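# Unhook the hanging hook and lay it on the mat

## Task

Free the loose hook from the hook held in the vise and set it down lying flat on the mat, away from the vise. The mat can slide, so at the end it must lie flat and entirely on the table. It fails if the robot finishes holding any loose object other than the hook, or if more than a small share of the hook's weight rests on the robot. It fails if the two hooks strike or push hard against each other from one second before separation until contact ends, or extremely hard at any moment. At the moment of separation the hook must be held by one or both grippers and must touch nothing except the clamped hook. Nothing counts as done if only the robot is holding it in place at the end.

## Robot and tools

ROBOT. Two arms, left_arm and right_arm, each with a two-finger gripper. In the scene frame the origin sits on the table top midway between the arms, +x points out over the table, +z points up, and left_arm is on the +y side. The arm names do not match left or right in any picture. Base of left_arm: (-0.039, +0.278, 0) m, quat_wxyz (+0.999, 0, 0, +0.049); base of right_arm: (-0.036, -0.348, 0) m, quat_wxyz (+0.999, 0, 0, -0.055). The fingers extend along the gripper's own +z axis and close along its y axis. end_effector_position is the spot between the pads, roughly 1 cm short of the fingertips. Joint ranges (rad), base to hand: waist -2.618 to 3.054, shoulder 0 to 3.142, elbow 0 to 3.142, wrist pitch -1.571 to 1.571, wrist yaw -1.571 to 1.571, wrist roll -2.094 to 2.094.

THE 16-NUMBER ROW. Every tool that moves the arms takes rows of 16 plain numbers covering both arms together: x, y, z, qw, qx, qy, qz, opening for left_arm, then those eight for right_arm. Include both halves even when one arm should not move. x, y, z are an absolute target position in metres for that gripper's end_effector_position, in the scene frame. qw, qx, qy, qz are an absolute target orientation for end_effector_quat_wxyz in the same frame, w first. opening runs from -1 (closed) to +1 (fully open, 0.093 m). A row is refused and nothing moves if a target lies over 0.6 m from that arm's last reported position along any axis of its gripper. Each control step clips the commanded pose to within 70 mm and 16 degrees of the measured pose; if position and orientation cannot both be met, position wins. To hold an arm still or keep its orientation, repeat the exact pose from the result before it began to hold, not freshly read values, which drift. Joint friction may leave a gripper up to about 31 mm from its command, and very small commands may not move it.

TOOLS.
execute_actions: argument actions, a list holding one item or none, plus optional pictures (boolean, camera images on by default). Empty list: just report the state. An action {"rows": [...], "steps": n}: up to 15 rows, n from 1 to 15 (default 15), each step 1/30 s; one row per step, and the final row repeats if rows run short. A wait {"steps": n}: n up to 300, counted from the previous result, so time spent replying is included. After an action ends an arm continues only to its last clipped pose, so far targets may need several calls.
move: target is one 16-number row; speed is in m/s, 0.002 to 0.5, default 0.25, with turning capped at twice that in rad/s. Both grippers follow straight lines ending together, lasting 0.5 to 10 s; longer paths are cut off at 10 s. Grippers rotate the shorter way. Paths ignore obstacles and the other arm, and grippers can lag, wander or overshoot the speed, mostly near full reach. The opening is applied at the start. The result adds a move: line with the ending (done, off_target, moving, held, fault), any limits (paced = pose was clipped; held = some steps were blocked, after which the arm may jump fast), and each gripper's distance from its target.
wait: seconds, 0 to 10; the robot gets no new command.
zoom_image: camera (cam_high, cam_low, cam_left_wrist, cam_right_wrist) and region [x0, y0, x1, y1] in pixels of that camera's latest 504x504 image, top-left is (0, 0), at most 504 by 504.
read_manual: optional section, only "licences"; returns licence texts, moves nothing.
finished_scene: scene, the number of the current scene; ends and grades it, cannot be reversed. Replying with no tool call also ends things.

RESULTS. The state line shows each gripper's position (m) and quaternion in the scene frame; printed positions can be off, more at long reach. "pose unreachable" means the clearance check altered or blocked that arm's command; HELD marks steps not sent. A "Hand target" line gives the pose each gripper is currently driven toward. grip_measured is the finger motor on the opening scale: pads meet near -0.94 and each mm of object width adds about 0.0208, with a fixed per-gripper error up to 0.02. Commanding below the object's width squeezes harder, up to about 50 to 62 N per pad (less on parts under 5 mm thick); keep sending the same closing number to keep a grip. Joint positions end with the opening in metres, which stops at zero. Camera calibration (intrinsics and world-to-camera transforms) is supplied for all four cameras.

CAUTIONS. The simulation keeps running while you think. Do not let the arms collide or push each other. Move slowly as the hook separates so the hooks never knock hard; keep it gripped and clear of everything but the clamped hook. Do not knock anything off the table or rumple the mat, and let go of the hook so it rests on the mat by itself. Loose objects may occasionally be nudged by outside pushes. Holding loads heats motors: MOTOR HOT appears at 75 °C, the arm pauses 10 s at 90 °C, and at 100 °C it goes limp and falls (OVER-TEMPERATURE FAULT).

Each tool is called after ">>>" by a JSON object that holds its "fn" and its "kwargs".

## Session

>>> {"fn": "execute_actions", "kwargs": {"actions": []}}

Scene clock: 0.00 s of 4400.00 s.
left_arm: end_effector_position=(+0.2385, +0.2349, +0.2697) grip_measured=+0.991 end_effector_quat_wxyz=(+0.546, -0.505, +0.659, -0.113) | right_arm: end_effector_position=(+0.2184, -0.7116, +0.2200) grip_measured=-0.940 end_effector_quat_wxyz=(+0.663, +0.012, +0.749, -0.008)
Joint positions: left_arm=[-0.779  0.992  0.952 -0.725 -0.993 -1.536  0.093] | right_arm=[-1.222  1.765  1.112  0.222 -1.277 -0.412  0.   ]
Joint velocities: left_arm=[-0.002  0.022  0.002 -0.051 -0.051 -0.037  0.   ] | right_arm=[ 0.002  0.002  0.002 -0.051  0.066 -0.007  0.001]
Hand target (left_arm): +0.238, +0.235, +0.270; +0.546, -0.505, +0.659, -0.113
Hand target (right_arm): +0.218, -0.712, +0.220; +0.663, +0.012, +0.749, -0.008

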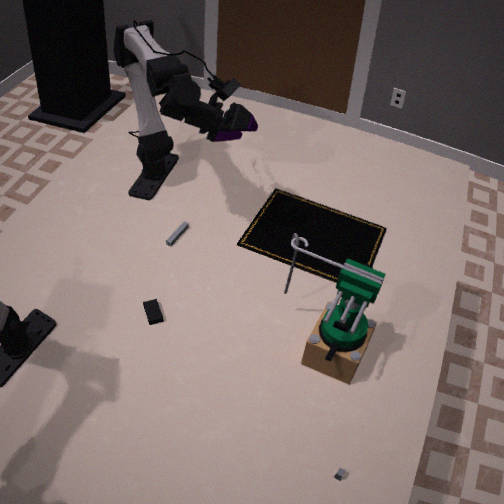

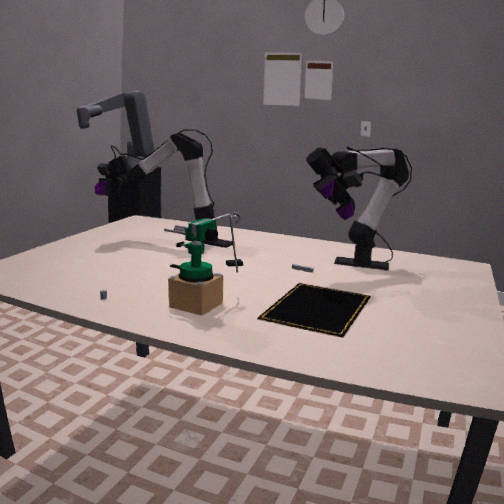

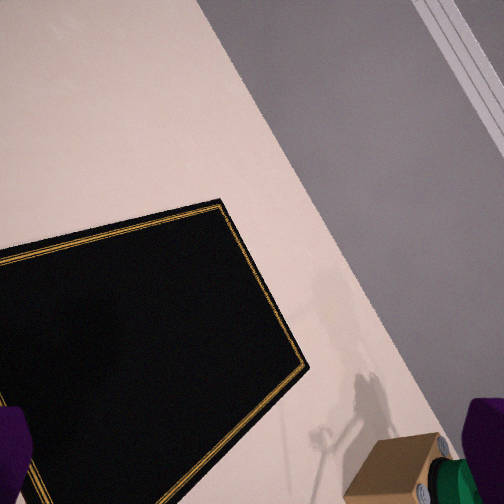

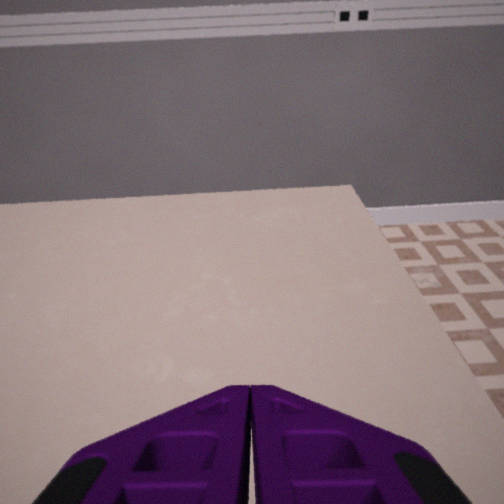

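>>> {"fn": "zoom_image", "kwargs": {"camera": "cam_high", "region": [240, 200, 420, 380]}}

>>> {"fn": "zoom_image", "kwargs": {"camera": "cam_low", "region": [130, 180, 310, 320]}}

Region (240, 200, 420, 380) of cam_high's 504x504 image, scaled by 2.800, with more detail than that image has.

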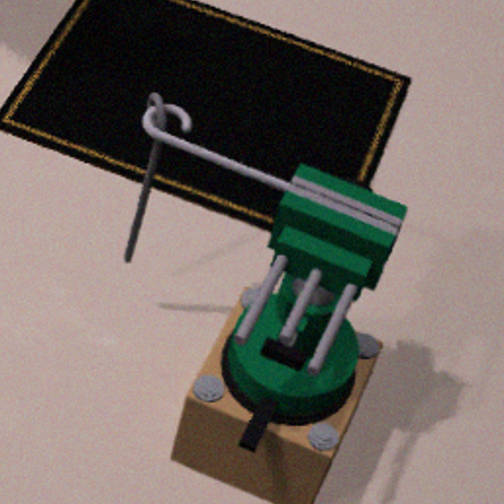

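Region (130, 180, 310, 320) of cam_low's 504x504 image, scaled by 2.800, with more detail than that image has.

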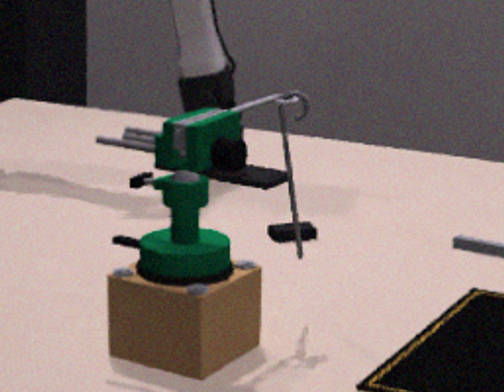

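>>> {"fn": "move", "kwargs": {"target": [0.33,-0.05,0.14,0.707,0,0.707,0,1,0.2184,-0.7116,0.22,0.663,0.012,0.749,-0.008,-0.94]}}

Scene clock: 6.20 s of 4400.00 s.
left_arm: end_effector_position=(+0.3344, -0.0411, +0.1311) grip_measured=+0.991 end_effector_quat_wxyz=(+0.694, -0.001, +0.720, +0.013) | right_arm: end_effector_position=(+0.2184, -0.7116, +0.2200) grip_measured=-0.940 end_effector_quat_wxyz=(+0.663, +0.012, +0.749, -0.008)
Joint positions: left_arm=[-1.103  2.1    0.95   1.081 -1.023 -0.042  0.093] | right_arm=[-1.222  1.765  1.112  0.222 -1.277 -0.412  0.   ]
Joint velocities: left_arm=[-0.007 -0.012  0.002  0.051  0.022  0.066  0.   ] | right_arm=[-0.007 -0.022 -0.012 -0.037 -0.007 -0.037 -0.   ]
Hand target (left_arm): +0.336, -0.051, +0.141; +0.703, -0.006, +0.711, -0.003
Hand target (right_arm): +0.218, -0.712, +0.220; +0.663, +0.012, +0.749, -0.008
Off the commanded pose (left_arm): 0.013 m, 3 deg.
Off the commanded pose (right_arm): 0.000 m, 0 deg.
After step 90, 0.23 s passed at rest.
move: off_target (left_arm)
camera_calibration (this result's frames):
cam_left_wrist: T_world_to_cam=[[0.0169066, -0.999513, -0.0262381, -0.0446943], [-0.457863, 0.0155894, -0.888886, 0.315284], [0.888862, 0.0270415, -0.457376, -0.156445], [0, 0, 0, 1]] pos_world=[0.284171, -0.0453571, 0.207524]

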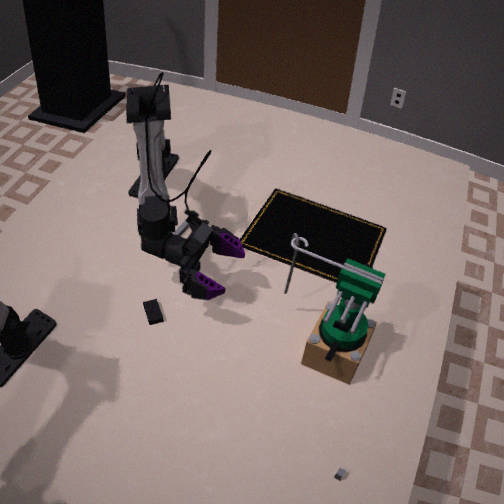

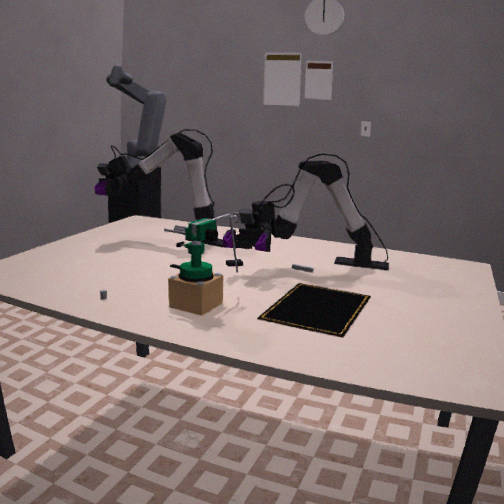

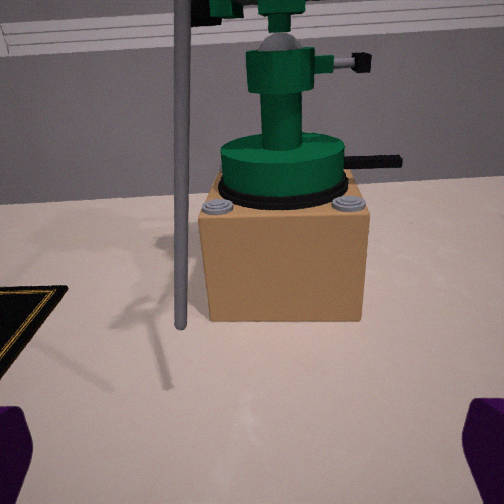

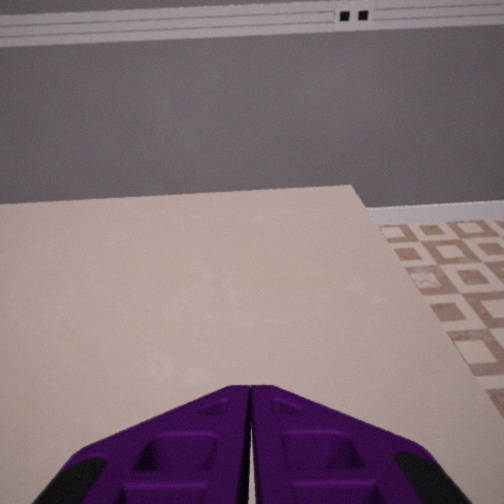

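>>> {"fn": "move", "kwargs": {"target": [0.40,-0.03,0.16,0.707,0,0.707,0,1,0.2184,-0.7116,0.22,0.663,0.012,0.749,-0.008,-0.94], "speed": 0.12}}

Scene clock: 8.50 s of 4400.00 s.
left_arm: end_effector_position=(+0.3935, -0.0254, +0.1575) grip_measured=+0.991 end_effector_quat_wxyz=(+0.704, +0.000, +0.710, +0.002) | right_arm: end_effector_position=(+0.2184, -0.7116, +0.2200) grip_measured=-0.940 end_effector_quat_wxyz=(+0.663, +0.012, +0.749, -0.008)
Joint positions: left_arm=[-0.953  2.1    1.056  1.032 -0.857 -0.007  0.093] | right_arm=[-1.222  1.765  1.112  0.222 -1.277 -0.412  0.   ]
Joint velocities: left_arm=[ 0.012 -0.012 -0.012  0.081  0.037 -0.007 -0.   ] | right_arm=[-0.007  0.007  0.002 -0.051  0.007 -0.022  0.   ]
Hand target (left_arm): +0.399, -0.028, +0.161; +0.708, +0.000, +0.707, +0.000
Hand target (right_arm): +0.218, -0.712, +0.220; +0.663, +0.012, +0.749, -0.008
Off the commanded pose (left_arm): 0.008 m, 0 deg.
Off the commanded pose (right_arm): 0.000 m, 0 deg.
move: done
camera_calibration (this result's frames):
cam_left_wrist: T_world_to_cam=[[-0.0000485149, -0.999931, -0.0117173, -0.0249357], [-0.432301, 0.0105868, -0.901667, 0.3574], [0.901729, 0.00502167, -0.432272, -0.20689], [0, 0, 0, 1]] pos_world=[0.341061, -0.0276788, 0.232531]

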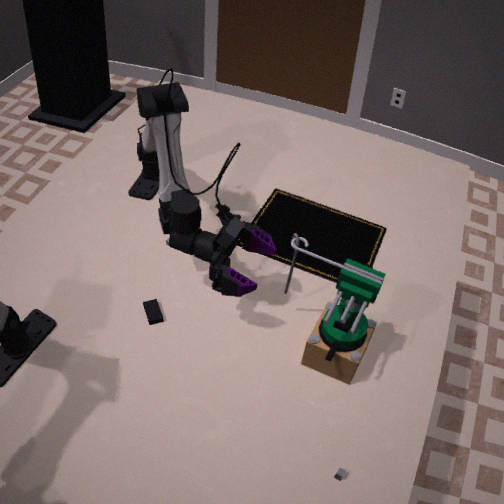

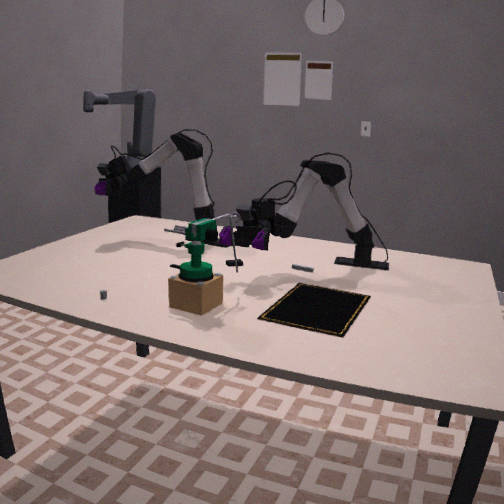

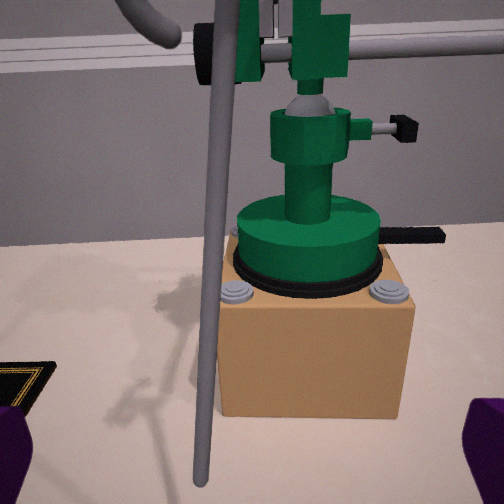

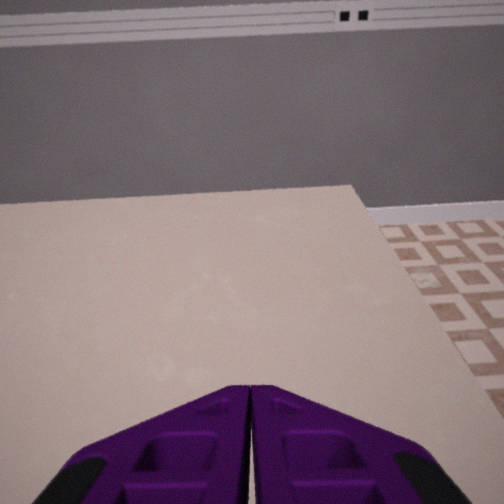

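>>> {"fn": "move", "kwargs": {"target": [0.44,-0.02,0.14,0.707,0,0.707,0,1,0.2184,-0.7116,0.22,0.663,0.012,0.749,-0.008,-0.94], "speed": 0.08}}

Scene clock: 10.23 s of 4400.00 s.
left_arm: end_effector_position=(+0.4329, -0.0175, +0.1290) grip_measured=+0.991 end_effector_quat_wxyz=(+0.696, +0.008, +0.718, +0.009) | right_arm: end_effector_position=(+0.2184, -0.7116, +0.2200) grip_measured=-0.940 end_effector_quat_wxyz=(+0.663, +0.012, +0.749, -0.008)
Joint positions: left_arm=[-0.871  2.221  1.149  1.031 -0.774 -0.006  0.093] | right_arm=[-1.222  1.765  1.112  0.222 -1.277 -0.412  0.   ]
Joint velocities: left_arm=[-0.007 -0.007  0.002 -0.051  0.022 -0.007 -0.   ] | right_arm=[-0.012  0.017  0.002  0.037  0.051 -0.007  0.   ]
Hand target (left_arm): +0.440, -0.019, +0.141; +0.708, +0.000, +0.707, +0.001
Hand target (right_arm): +0.218, -0.712, +0.220; +0.663, +0.012, +0.749, -0.008
Off the commanded pose (left_arm): 0.013 m, 2 deg.
Off the commanded pose (right_arm): 0.000 m, 0 deg.
move: off_target (left_arm)
camera_calibration (this result's frames):
cam_left_wrist: T_world_to_cam=[[-0.00128091, -0.999482, -0.0321478, -0.0141385], [-0.452058, 0.0292542, -0.891509, 0.356183], [0.891988, 0.0133907, -0.451861, -0.247861], [0, 0, 0, 1]] pos_world=[0.382086, -0.021232, 0.205087]

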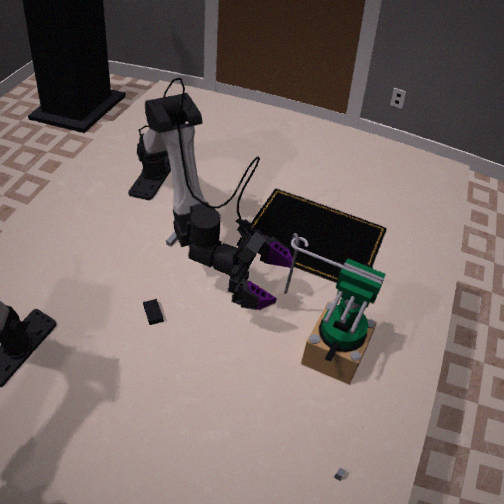

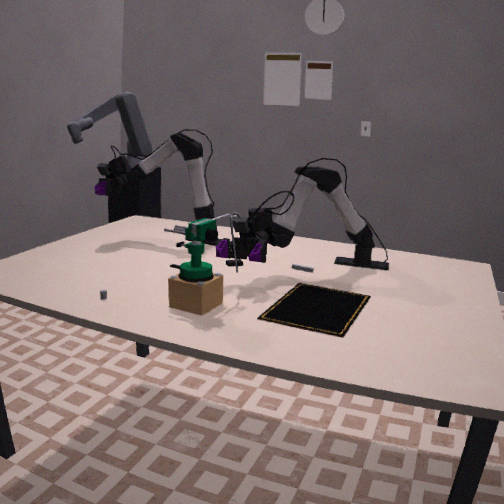

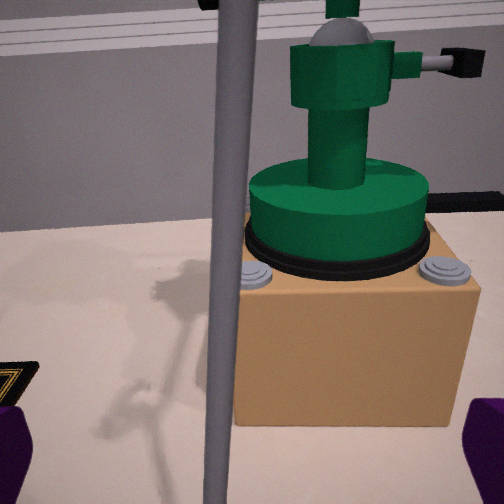

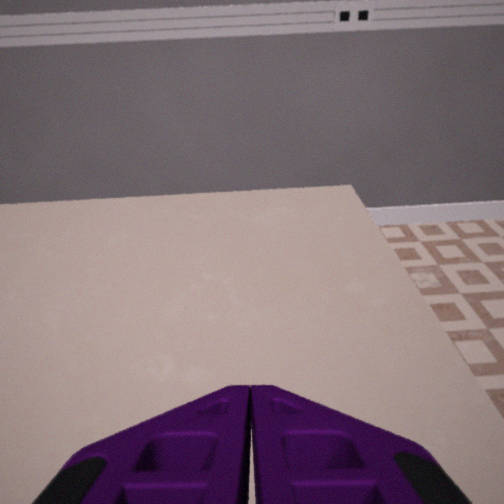

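>>> {"fn": "move", "kwargs": {"target": [0.452,-0.014,0.145,0.707,0,0.707,0,1,0.2184,-0.7116,0.22,0.663,0.012,0.749,-0.008,-0.94], "speed": 0.05}}

>>> {"fn": "move", "kwargs": {"target": [0.452,-0.014,0.145,0.707,0,0.707,0,-1,0.2184,-0.7116,0.22,0.663,0.012,0.749,-0.008,-0.94], "speed": 0.05}}

Scene clock: 12.33 s of 4400.00 s.
left_arm: end_effector_position=(+0.4445, -0.0129, +0.1366) grip_measured=+0.991 end_effector_quat_wxyz=(+0.700, +0.004, +0.714, +0.003) | right_arm: end_effector_position=(+0.2184, -0.7116, +0.2200) grip_measured=-0.940 end_effector_quat_wxyz=(+0.663, +0.012, +0.749, -0.008)
Joint positions: left_arm=[-0.843  2.221  1.175  1.021 -0.744 -0.006  0.093] | right_arm=[-1.222  1.765  1.112  0.222 -1.277 -0.412  0.   ]
Joint velocities: left_arm=[0.002 0.007 0.002 0.066 0.051 0.007 0.001] | right_arm=[-0.002  0.012 -0.002 -0.022 -0.051 -0.051 -0.002]
Hand target (left_arm): +0.451, -0.013, +0.145; +0.707, +0.000, +0.707, +0.000
Hand target (right_arm): +0.218, -0.712, +0.220; +0.663, +0.012, +0.749, -0.008
Off the commanded pose (left_arm): 0.011 m, 1 deg.
Off the commanded pose (right_arm): 0.000 m, 0 deg.
move: off_target (left_arm)
camera_calibration (this result's frames):
cam_left_wrist: T_world_to_cam=[[-0.00364126, -0.99979, -0.0201553, -0.00984645], [-0.441977, 0.019689, -0.89681, 0.364237], [0.897019, 0.00564267, -0.441956, -0.258551], [0, 0, 0, 1]] pos_world=[0.392874, -0.0155569, 0.212185]

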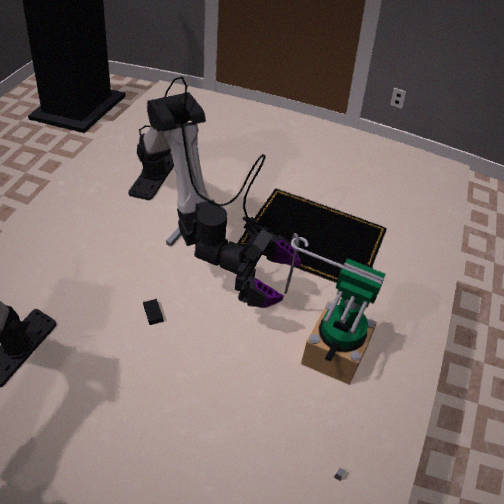

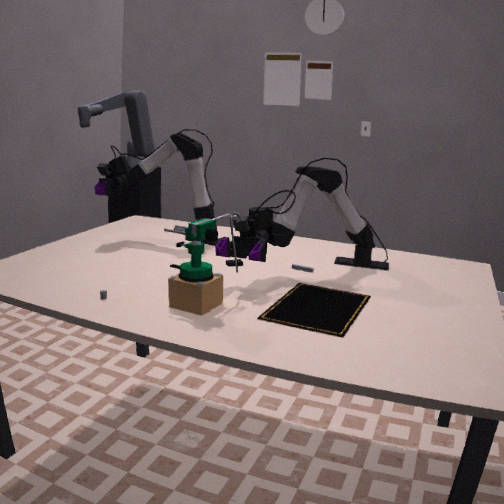

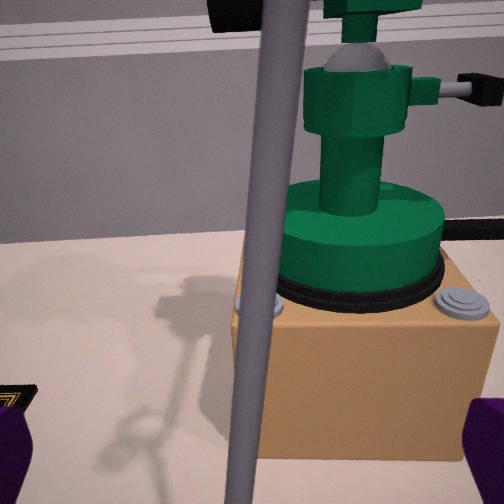

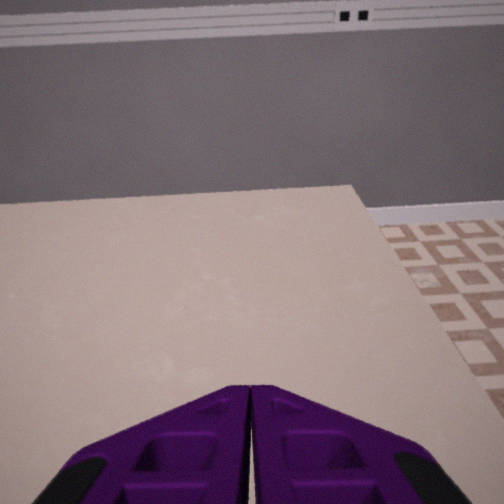

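Scene clock: 13.03 s of 4400.00 s.
left_arm: end_effector_position=(+0.4445, -0.0147, +0.1369) grip_measured=-0.991 end_effector_quat_wxyz=(+0.701, +0.010, +0.713, +0.001) | right_arm: end_effector_position=(+0.2184, -0.7116, +0.2200) grip_measured=-0.940 end_effector_quat_wxyz=(+0.663, +0.012, +0.749, -0.008)
Joint positions: left_arm=[-0.843  2.221  1.175  1.022 -0.733 -0.001  0.   ] | right_arm=[-1.222  1.765  1.112  0.222 -1.277 -0.412  0.   ]
Joint velocities: left_arm=[-0.022  0.012 -0.007  0.037  0.037 -0.022  0.   ] | right_arm=[-0.012  0.007 -0.007 -0.007  0.066 -0.022  0.001]
Hand target (left_arm): +0.451, -0.014, +0.145; +0.707, -0.000, +0.707, -0.000
Hand target (right_arm): +0.218, -0.712, +0.220; +0.663, +0.012, +0.749, -0.008
Off the commanded pose (left_arm): 0.011 m, 2 deg.
Off the commanded pose (right_arm): 0.000 m, 0 deg.
move: off_target (left_arm)
camera_calibration (this result's frames):
cam_left_wrist: T_world_to_cam=[[-0.014392, -0.999602, -0.0242737, -0.00629909], [-0.440842, 0.0281328, -0.897144, 0.364179], [0.897469, -0.00221085, -0.441072, -0.25885], [0, 0, 0, 1]] pos_world=[0.392765, -0.0171143, 0.212397]

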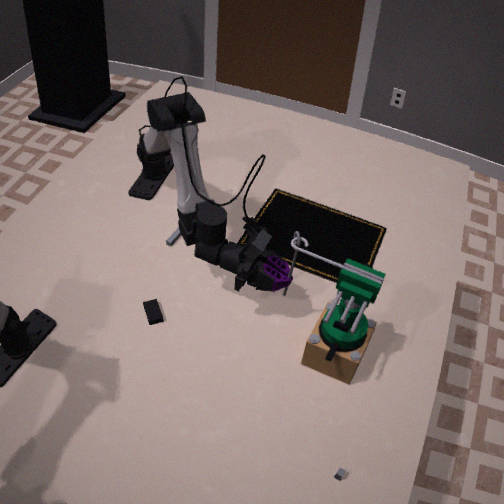

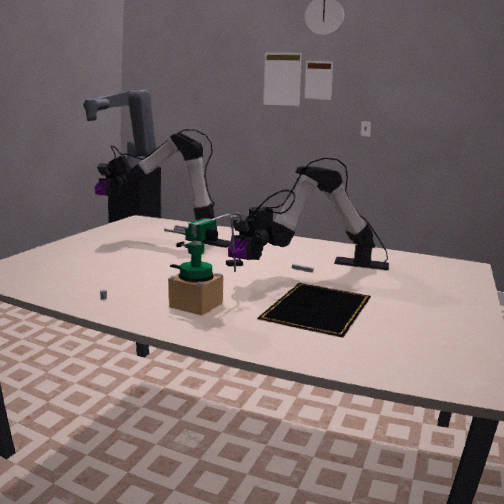

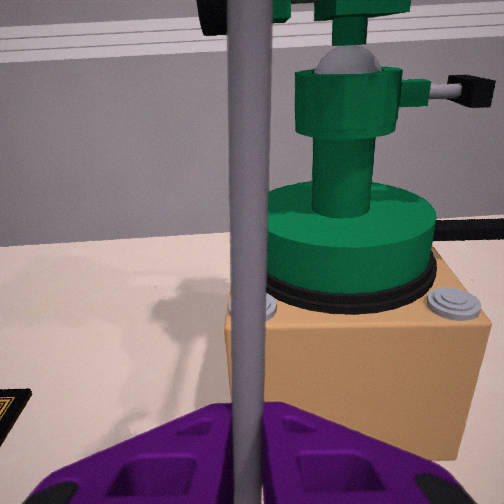

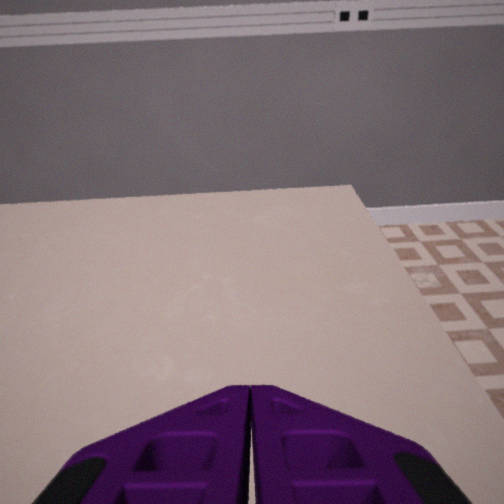

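>>> {"fn": "zoom_image", "kwargs": {"camera": "cam_high", "region": [270, 215, 350, 295]}}

>>> {"fn": "zoom_image", "kwargs": {"camera": "cam_low", "region": [190, 190, 270, 270]}}

Region (270, 215, 350, 295) of cam_high's 504x504 image, scaled by 6.300, with more detail than that image has.

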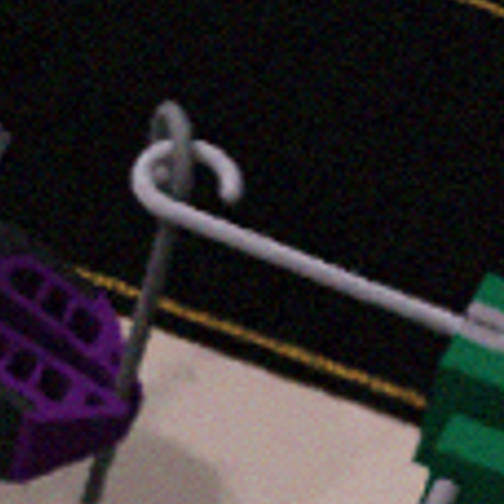

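Region (190, 190, 270, 270) of cam_low's 504x504 image, scaled by 6.300, with more detail than that image has.

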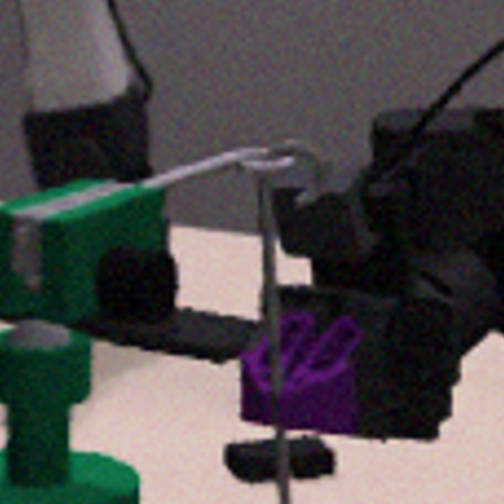

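>>> {"fn": "move", "kwargs": {"target": [0.452,-0.014,0.153,0.707,0,0.707,0,-1,0.2184,-0.7116,0.22,0.663,0.012,0.749,-0.008,-0.94], "speed": 0.02}}

>>> {"fn": "move", "kwargs": {"target": [0.485,-0.012,0.153,0.707,0,0.707,0,-1,0.2184,-0.7116,0.22,0.663,0.012,0.749,-0.008,-0.94], "speed": 0.02}}

>>> {"fn": "zoom_image", "kwargs": {"camera": "cam_high", "region": [270, 215, 350, 295]}}

>>> {"fn": "zoom_image", "kwargs": {"camera": "cam_low", "region": [190, 190, 270, 270]}}

Scene clock: 19.57 s of 4400.00 s.
left_arm: end_effector_position=(+0.4445, -0.0148, +0.1368) grip_measured=-0.991 end_effector_quat_wxyz=(+0.701, +0.010, +0.713, +0.001) | right_arm: end_effector_position=(+0.2184, -0.7116, +0.2200) grip_measured=-0.940 end_effector_quat_wxyz=(+0.663, +0.012, +0.749, -0.008)
Joint positions: left_arm=[-0.843  2.221  1.175  1.022 -0.732 -0.001  0.   ] | right_arm=[-1.222  1.765  1.112  0.222 -1.277 -0.412  0.   ]
Joint velocities: left_arm=[ 0.027 -0.007 -0.007  0.081 -0.095  0.022  0.   ] | right_arm=[-0.002 -0.007 -0.012 -0.051  0.11   0.051 -0.001]
Hand target (left_arm): +0.451, -0.013, +0.153; +0.707, +0.000, +0.707, -0.000
Hand target (right_arm): +0.218, -0.712, +0.220; +0.663, +0.012, +0.749, -0.008
Off the commanded pose (left_arm): 0.018 m, 2 deg.
Off the commanded pose (right_arm): 0.000 m, 0 deg.
After step 90, 2.43 s passed at rest.
move: off_target (left_arm)
camera_calibration (this result's frames):
cam_left_wrist: T_world_to_cam=[[-0.0151616, -0.999584, -0.0245144, -0.00605294], [-0.441083, 0.0286891, -0.897007, 0.364208], [0.897338, -0.00278716, -0.441335, -0.258797], [0, 0, 0, 1]] pos_world=[0.392783, -0.0172205, 0.212333]

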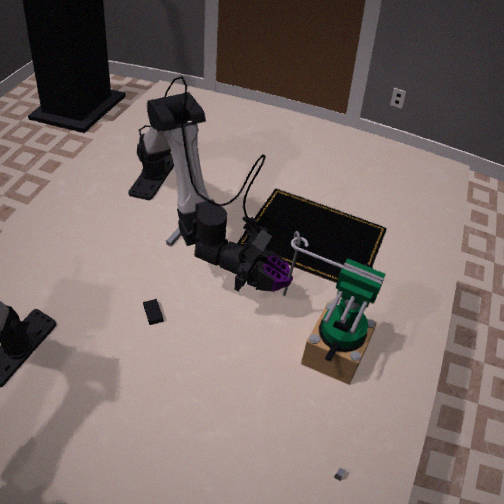

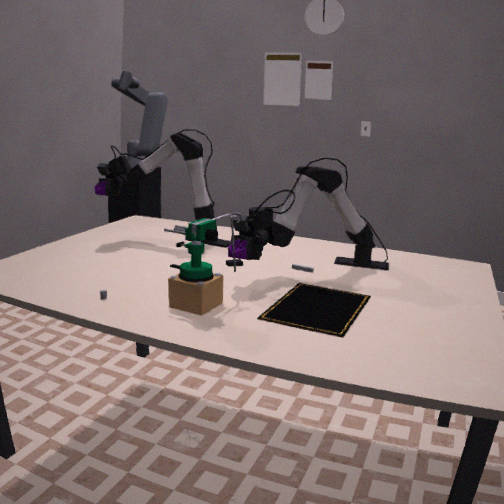

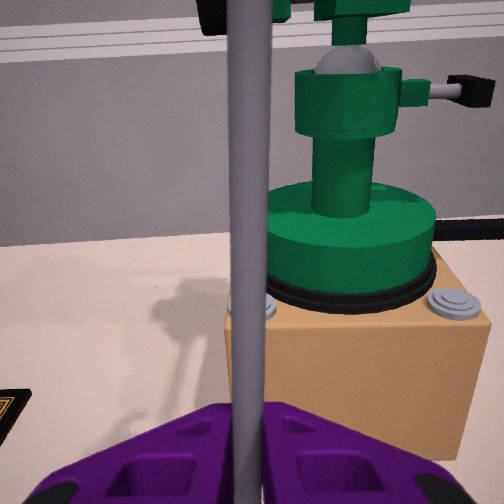

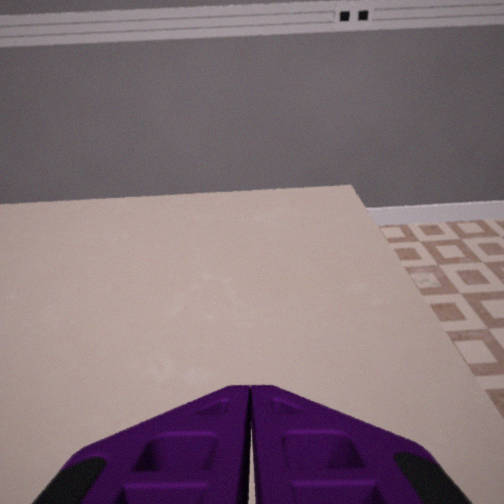

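Scene clock: 21.97 s of 4400.00 s.
left_arm: end_effector_position=(+0.4726, -0.0168, +0.1397) grip_measured=-0.991 end_effector_quat_wxyz=(+0.697, +0.015, +0.717, +0.002) | right_arm: end_effector_position=(+0.2184, -0.7116, +0.2200) grip_measured=-0.940 end_effector_quat_wxyz=(+0.663, +0.012, +0.749, -0.008)
Joint positions: left_arm=[-0.803  2.265  1.292  0.935 -0.687 -0.001  0.   ] | right_arm=[-1.222  1.765  1.112  0.222 -1.277 -0.412  0.   ]
Joint velocities: left_arm=[ 0.012  0.012  0.007 -0.066  0.022 -0.066  0.   ] | right_arm=[ 0.007 -0.002 -0.007  0.066 -0.007 -0.037 -0.   ]
Hand target (left_arm): +0.484, -0.011, +0.154; +0.707, +0.000, +0.707, +0.000
Hand target (right_arm): +0.218, -0.712, +0.220; +0.663, +0.012, +0.749, -0.008
Off the commanded pose (left_arm): 0.019 m, 2 deg.
Off the commanded pose (right_arm): 0.000 m, 0 deg.
move: off_target (left_arm)
camera_calibration (this result's frames):
cam_left_wrist: T_world_to_cam=[[-0.0204253, -0.99926, -0.0325965, -0.00394693], [-0.451209, 0.0383073, -0.891596, 0.383473], [0.892185, -0.00350329, -0.451657, -0.278867], [0, 0, 0, 1]] pos_world=[0.421747, -0.0196108, 0.215821]

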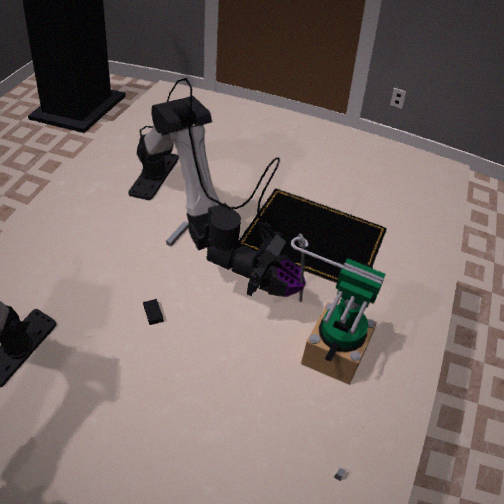

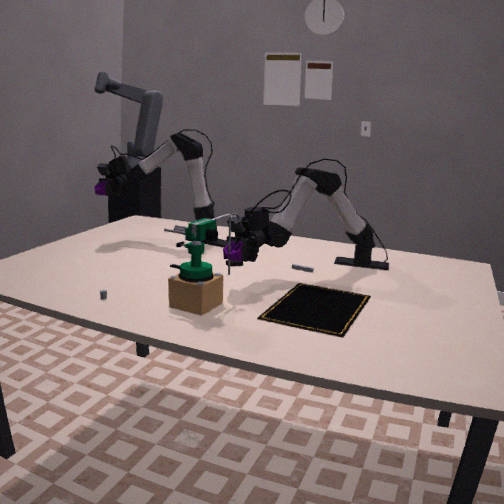

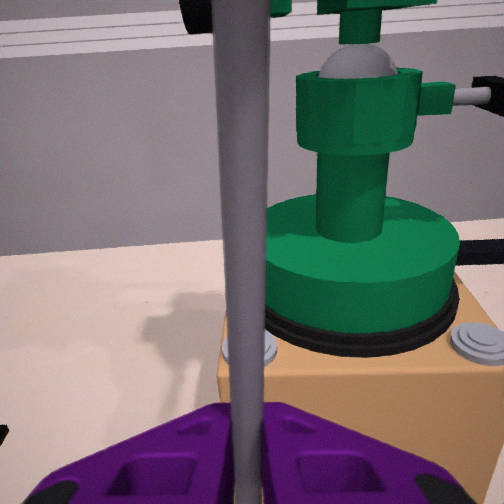

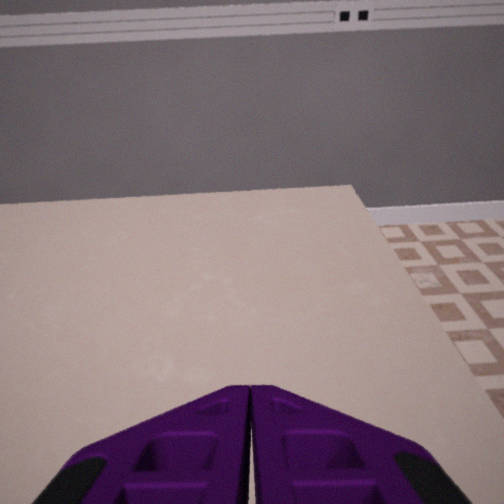

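Region (270, 215, 350, 295) of cam_high's 504x504 image, scaled by 6.300, with more detail than that image has.

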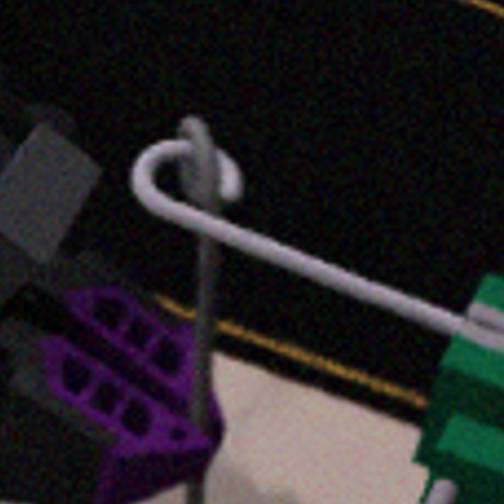

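Region (190, 190, 270, 270) of cam_low's 504x504 image, scaled by 6.300, with more detail than that image has.

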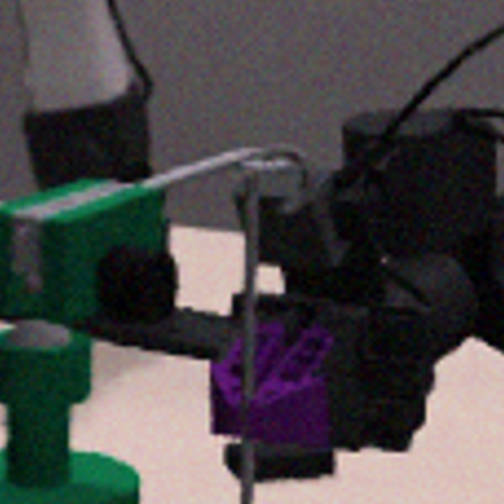

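>>> {"fn": "move", "kwargs": {"target": [0.505,-0.012,0.175,0.707,0,0.707,0,-1,0.2184,-0.7116,0.22,0.663,0.012,0.749,-0.008,-0.94], "speed": 0.02}}

>>> {"fn": "zoom_image", "kwargs": {"camera": "cam_high", "region": [270, 215, 350, 295]}}

>>> {"fn": "zoom_image", "kwargs": {"camera": "cam_low", "region": [190, 190, 270, 270]}}

Scene clock: 26.30 s of 4400.00 s.
left_arm: end_effector_position=(+0.4911, -0.0160, +0.1483) grip_measured=-0.991 end_effector_quat_wxyz=(+0.684, +0.024, +0.729, +0.011) | right_arm: end_effector_position=(+0.2184, -0.7116, +0.2200) grip_measured=-0.940 end_effector_quat_wxyz=(+0.663, +0.012, +0.749, -0.008)
Joint positions: left_arm=[-0.776  2.265  1.381  0.804 -0.66  -0.001  0.   ] | right_arm=[-1.222  1.765  1.112  0.222 -1.277 -0.412  0.   ]
Joint velocities: left_arm=[-0.007 -0.012 -0.002 -0.037 -0.066  0.022  0.   ] | right_arm=[ 0.002  0.007 -0.002  0.051 -0.037 -0.007 -0.001]
Hand target (left_arm): +0.502, -0.010, +0.176; +0.707, +0.000, +0.707, +0.000
Hand target (right_arm): +0.218, -0.712, +0.220; +0.663, +0.012, +0.749, -0.008
Off the commanded pose (left_arm): 0.030 m, 5 deg.
Off the commanded pose (right_arm): 0.000 m, 0 deg.
move: off_target (left_arm)
camera_calibration (this result's frames):
cam_left_wrist: T_world_to_cam=[[-0.021884, -0.998113, -0.0573715, 0.00187299], [-0.480671, 0.0608218, -0.874789, 0.411801], [0.876628, 0.00843296, -0.481095, -0.279298], [0, 0, 0, 1]] pos_world=[0.442822, -0.0208217, 0.225978]

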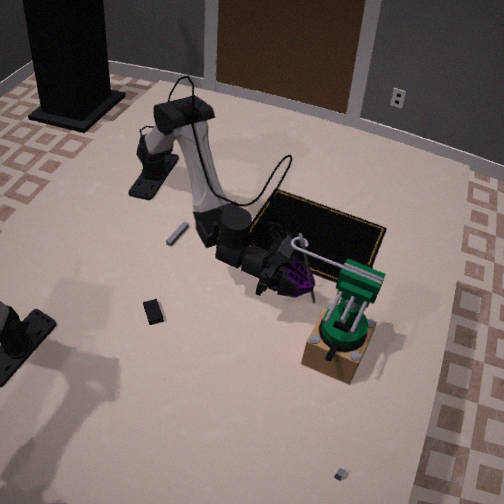

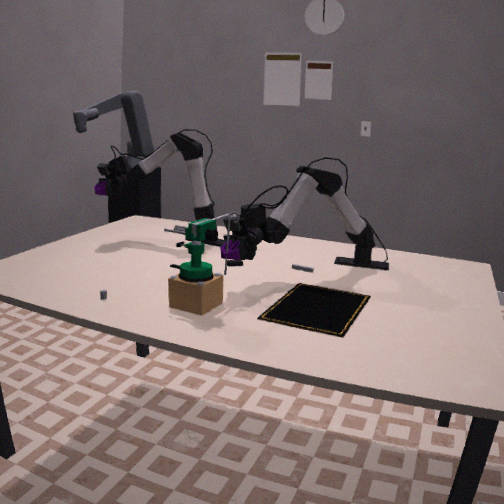

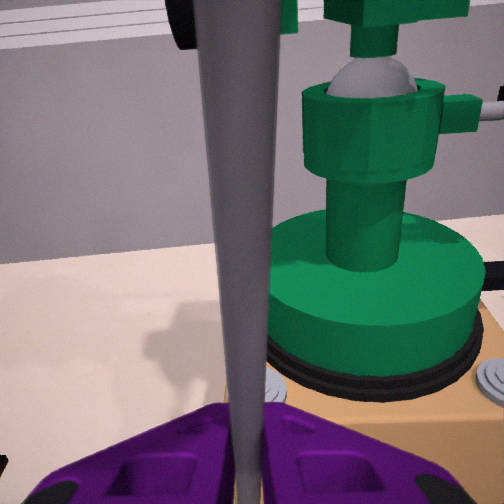

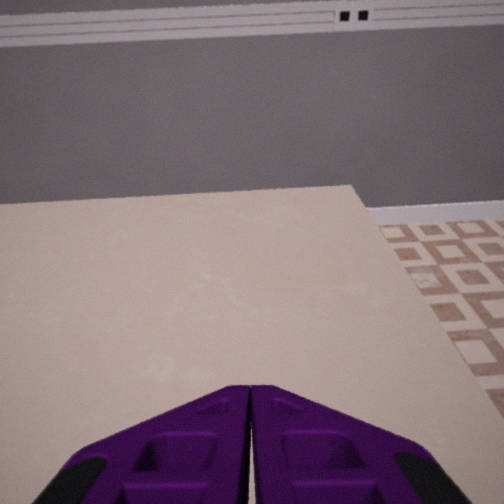

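Region (270, 215, 350, 295) of cam_high's 504x504 image, scaled by 6.300, with more detail than that image has.

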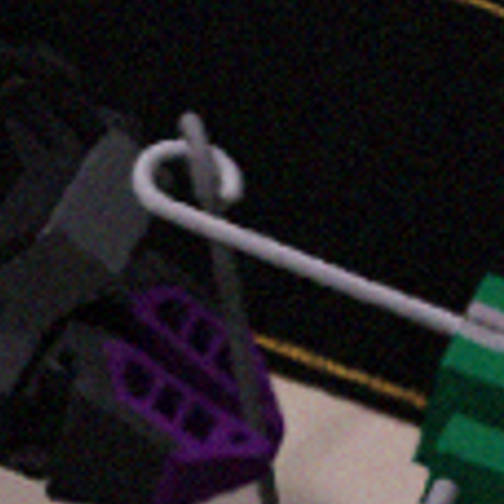

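Region (190, 190, 270, 270) of cam_low's 504x504 image, scaled by 6.300, with more detail than that image has.

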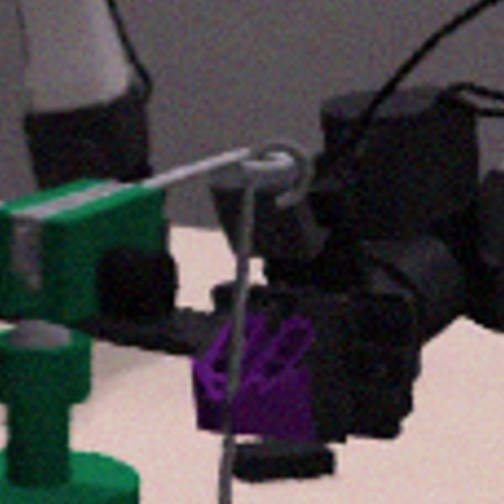

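>>> {"fn": "move", "kwargs": {"target": [0.455,-0.022,0.165,0.707,0,0.707,0,-1,0.2184,-0.7116,0.22,0.663,0.012,0.749,-0.008,-0.94], "speed": 0.02}}

>>> {"fn": "zoom_image", "kwargs": {"camera": "cam_high", "region": [270, 215, 350, 295]}}

>>> {"fn": "zoom_image", "kwargs": {"camera": "cam_low", "region": [190, 190, 270, 270]}}

Scene clock: 30.07 s of 4400.00 s.
left_arm: end_effector_position=(+0.4644, -0.0175, +0.1442) grip_measured=-0.991 end_effector_quat_wxyz=(+0.689, +0.013, +0.725, +0.019) | right_arm: end_effector_position=(+0.2184, -0.7116, +0.2200) grip_measured=-0.940 end_effector_quat_wxyz=(+0.663, +0.012, +0.749, -0.008)
Joint positions: left_arm=[-0.823  2.232  1.284  0.88  -0.734 -0.001  0.   ] | right_arm=[-1.222  1.765  1.112  0.222 -1.277 -0.412  0.   ]
Joint velocities: left_arm=[ 0.017 -0.007  0.007 -0.022 -0.007 -0.066  0.   ] | right_arm=[ 0.007 -0.012 -0.007 -0.007 -0.051 -0.081  0.   ]
Hand target (left_arm): +0.455, -0.022, +0.164; +0.706, -0.001, +0.708, -0.001
Hand target (right_arm): +0.218, -0.712, +0.220; +0.663, +0.012, +0.749, -0.008
Off the commanded pose (left_arm): 0.023 m, 4 deg.
Off the commanded pose (right_arm): 0.000 m, 0 deg.
move: off_target (left_arm)
camera_calibration (this result's frames):
cam_left_wrist: T_world_to_cam=[[0.00490804, -0.998539, -0.0538091, -0.0133286], [-0.47076, 0.0451669, -0.881104, 0.391484], [0.882247, 0.0296557, -0.469851, -0.261704], [0, 0, 0, 1]] pos_world=[0.415248, -0.0232302, 0.22126]

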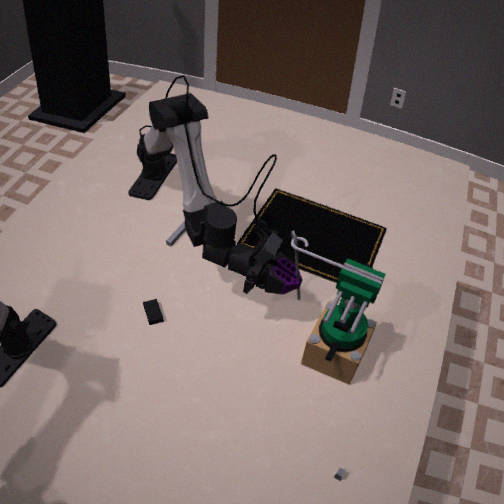

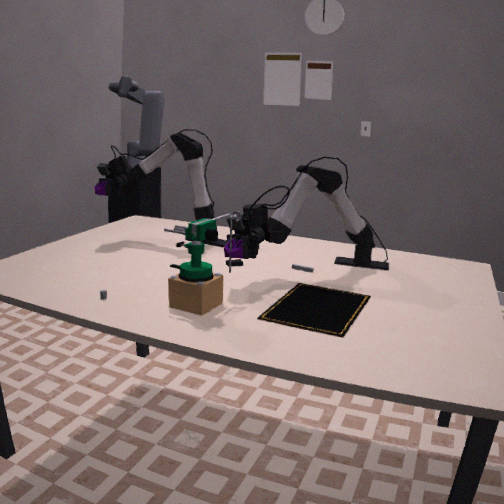

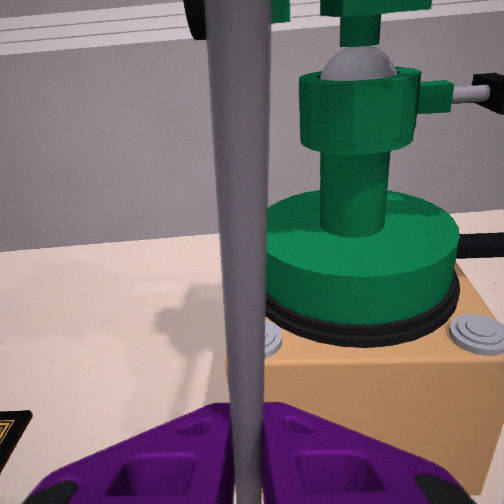

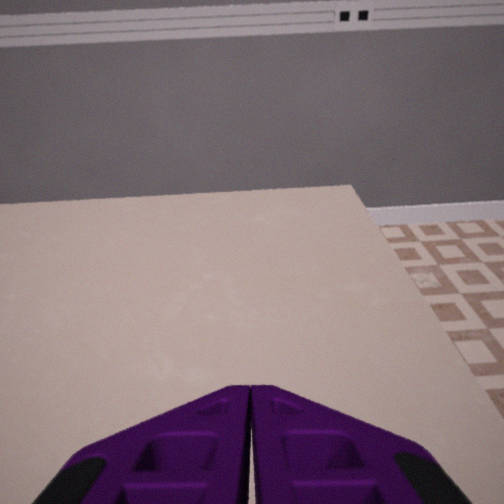

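Region (270, 215, 350, 295) of cam_high's 504x504 image, scaled by 6.300, with more detail than that image has.

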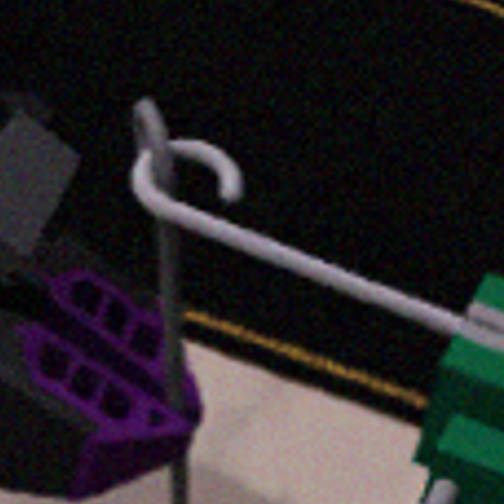

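Region (190, 190, 270, 270) of cam_low's 504x504 image, scaled by 6.300, with more detail than that image has.

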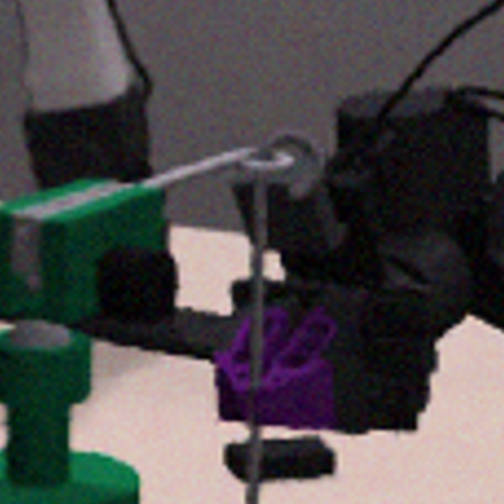

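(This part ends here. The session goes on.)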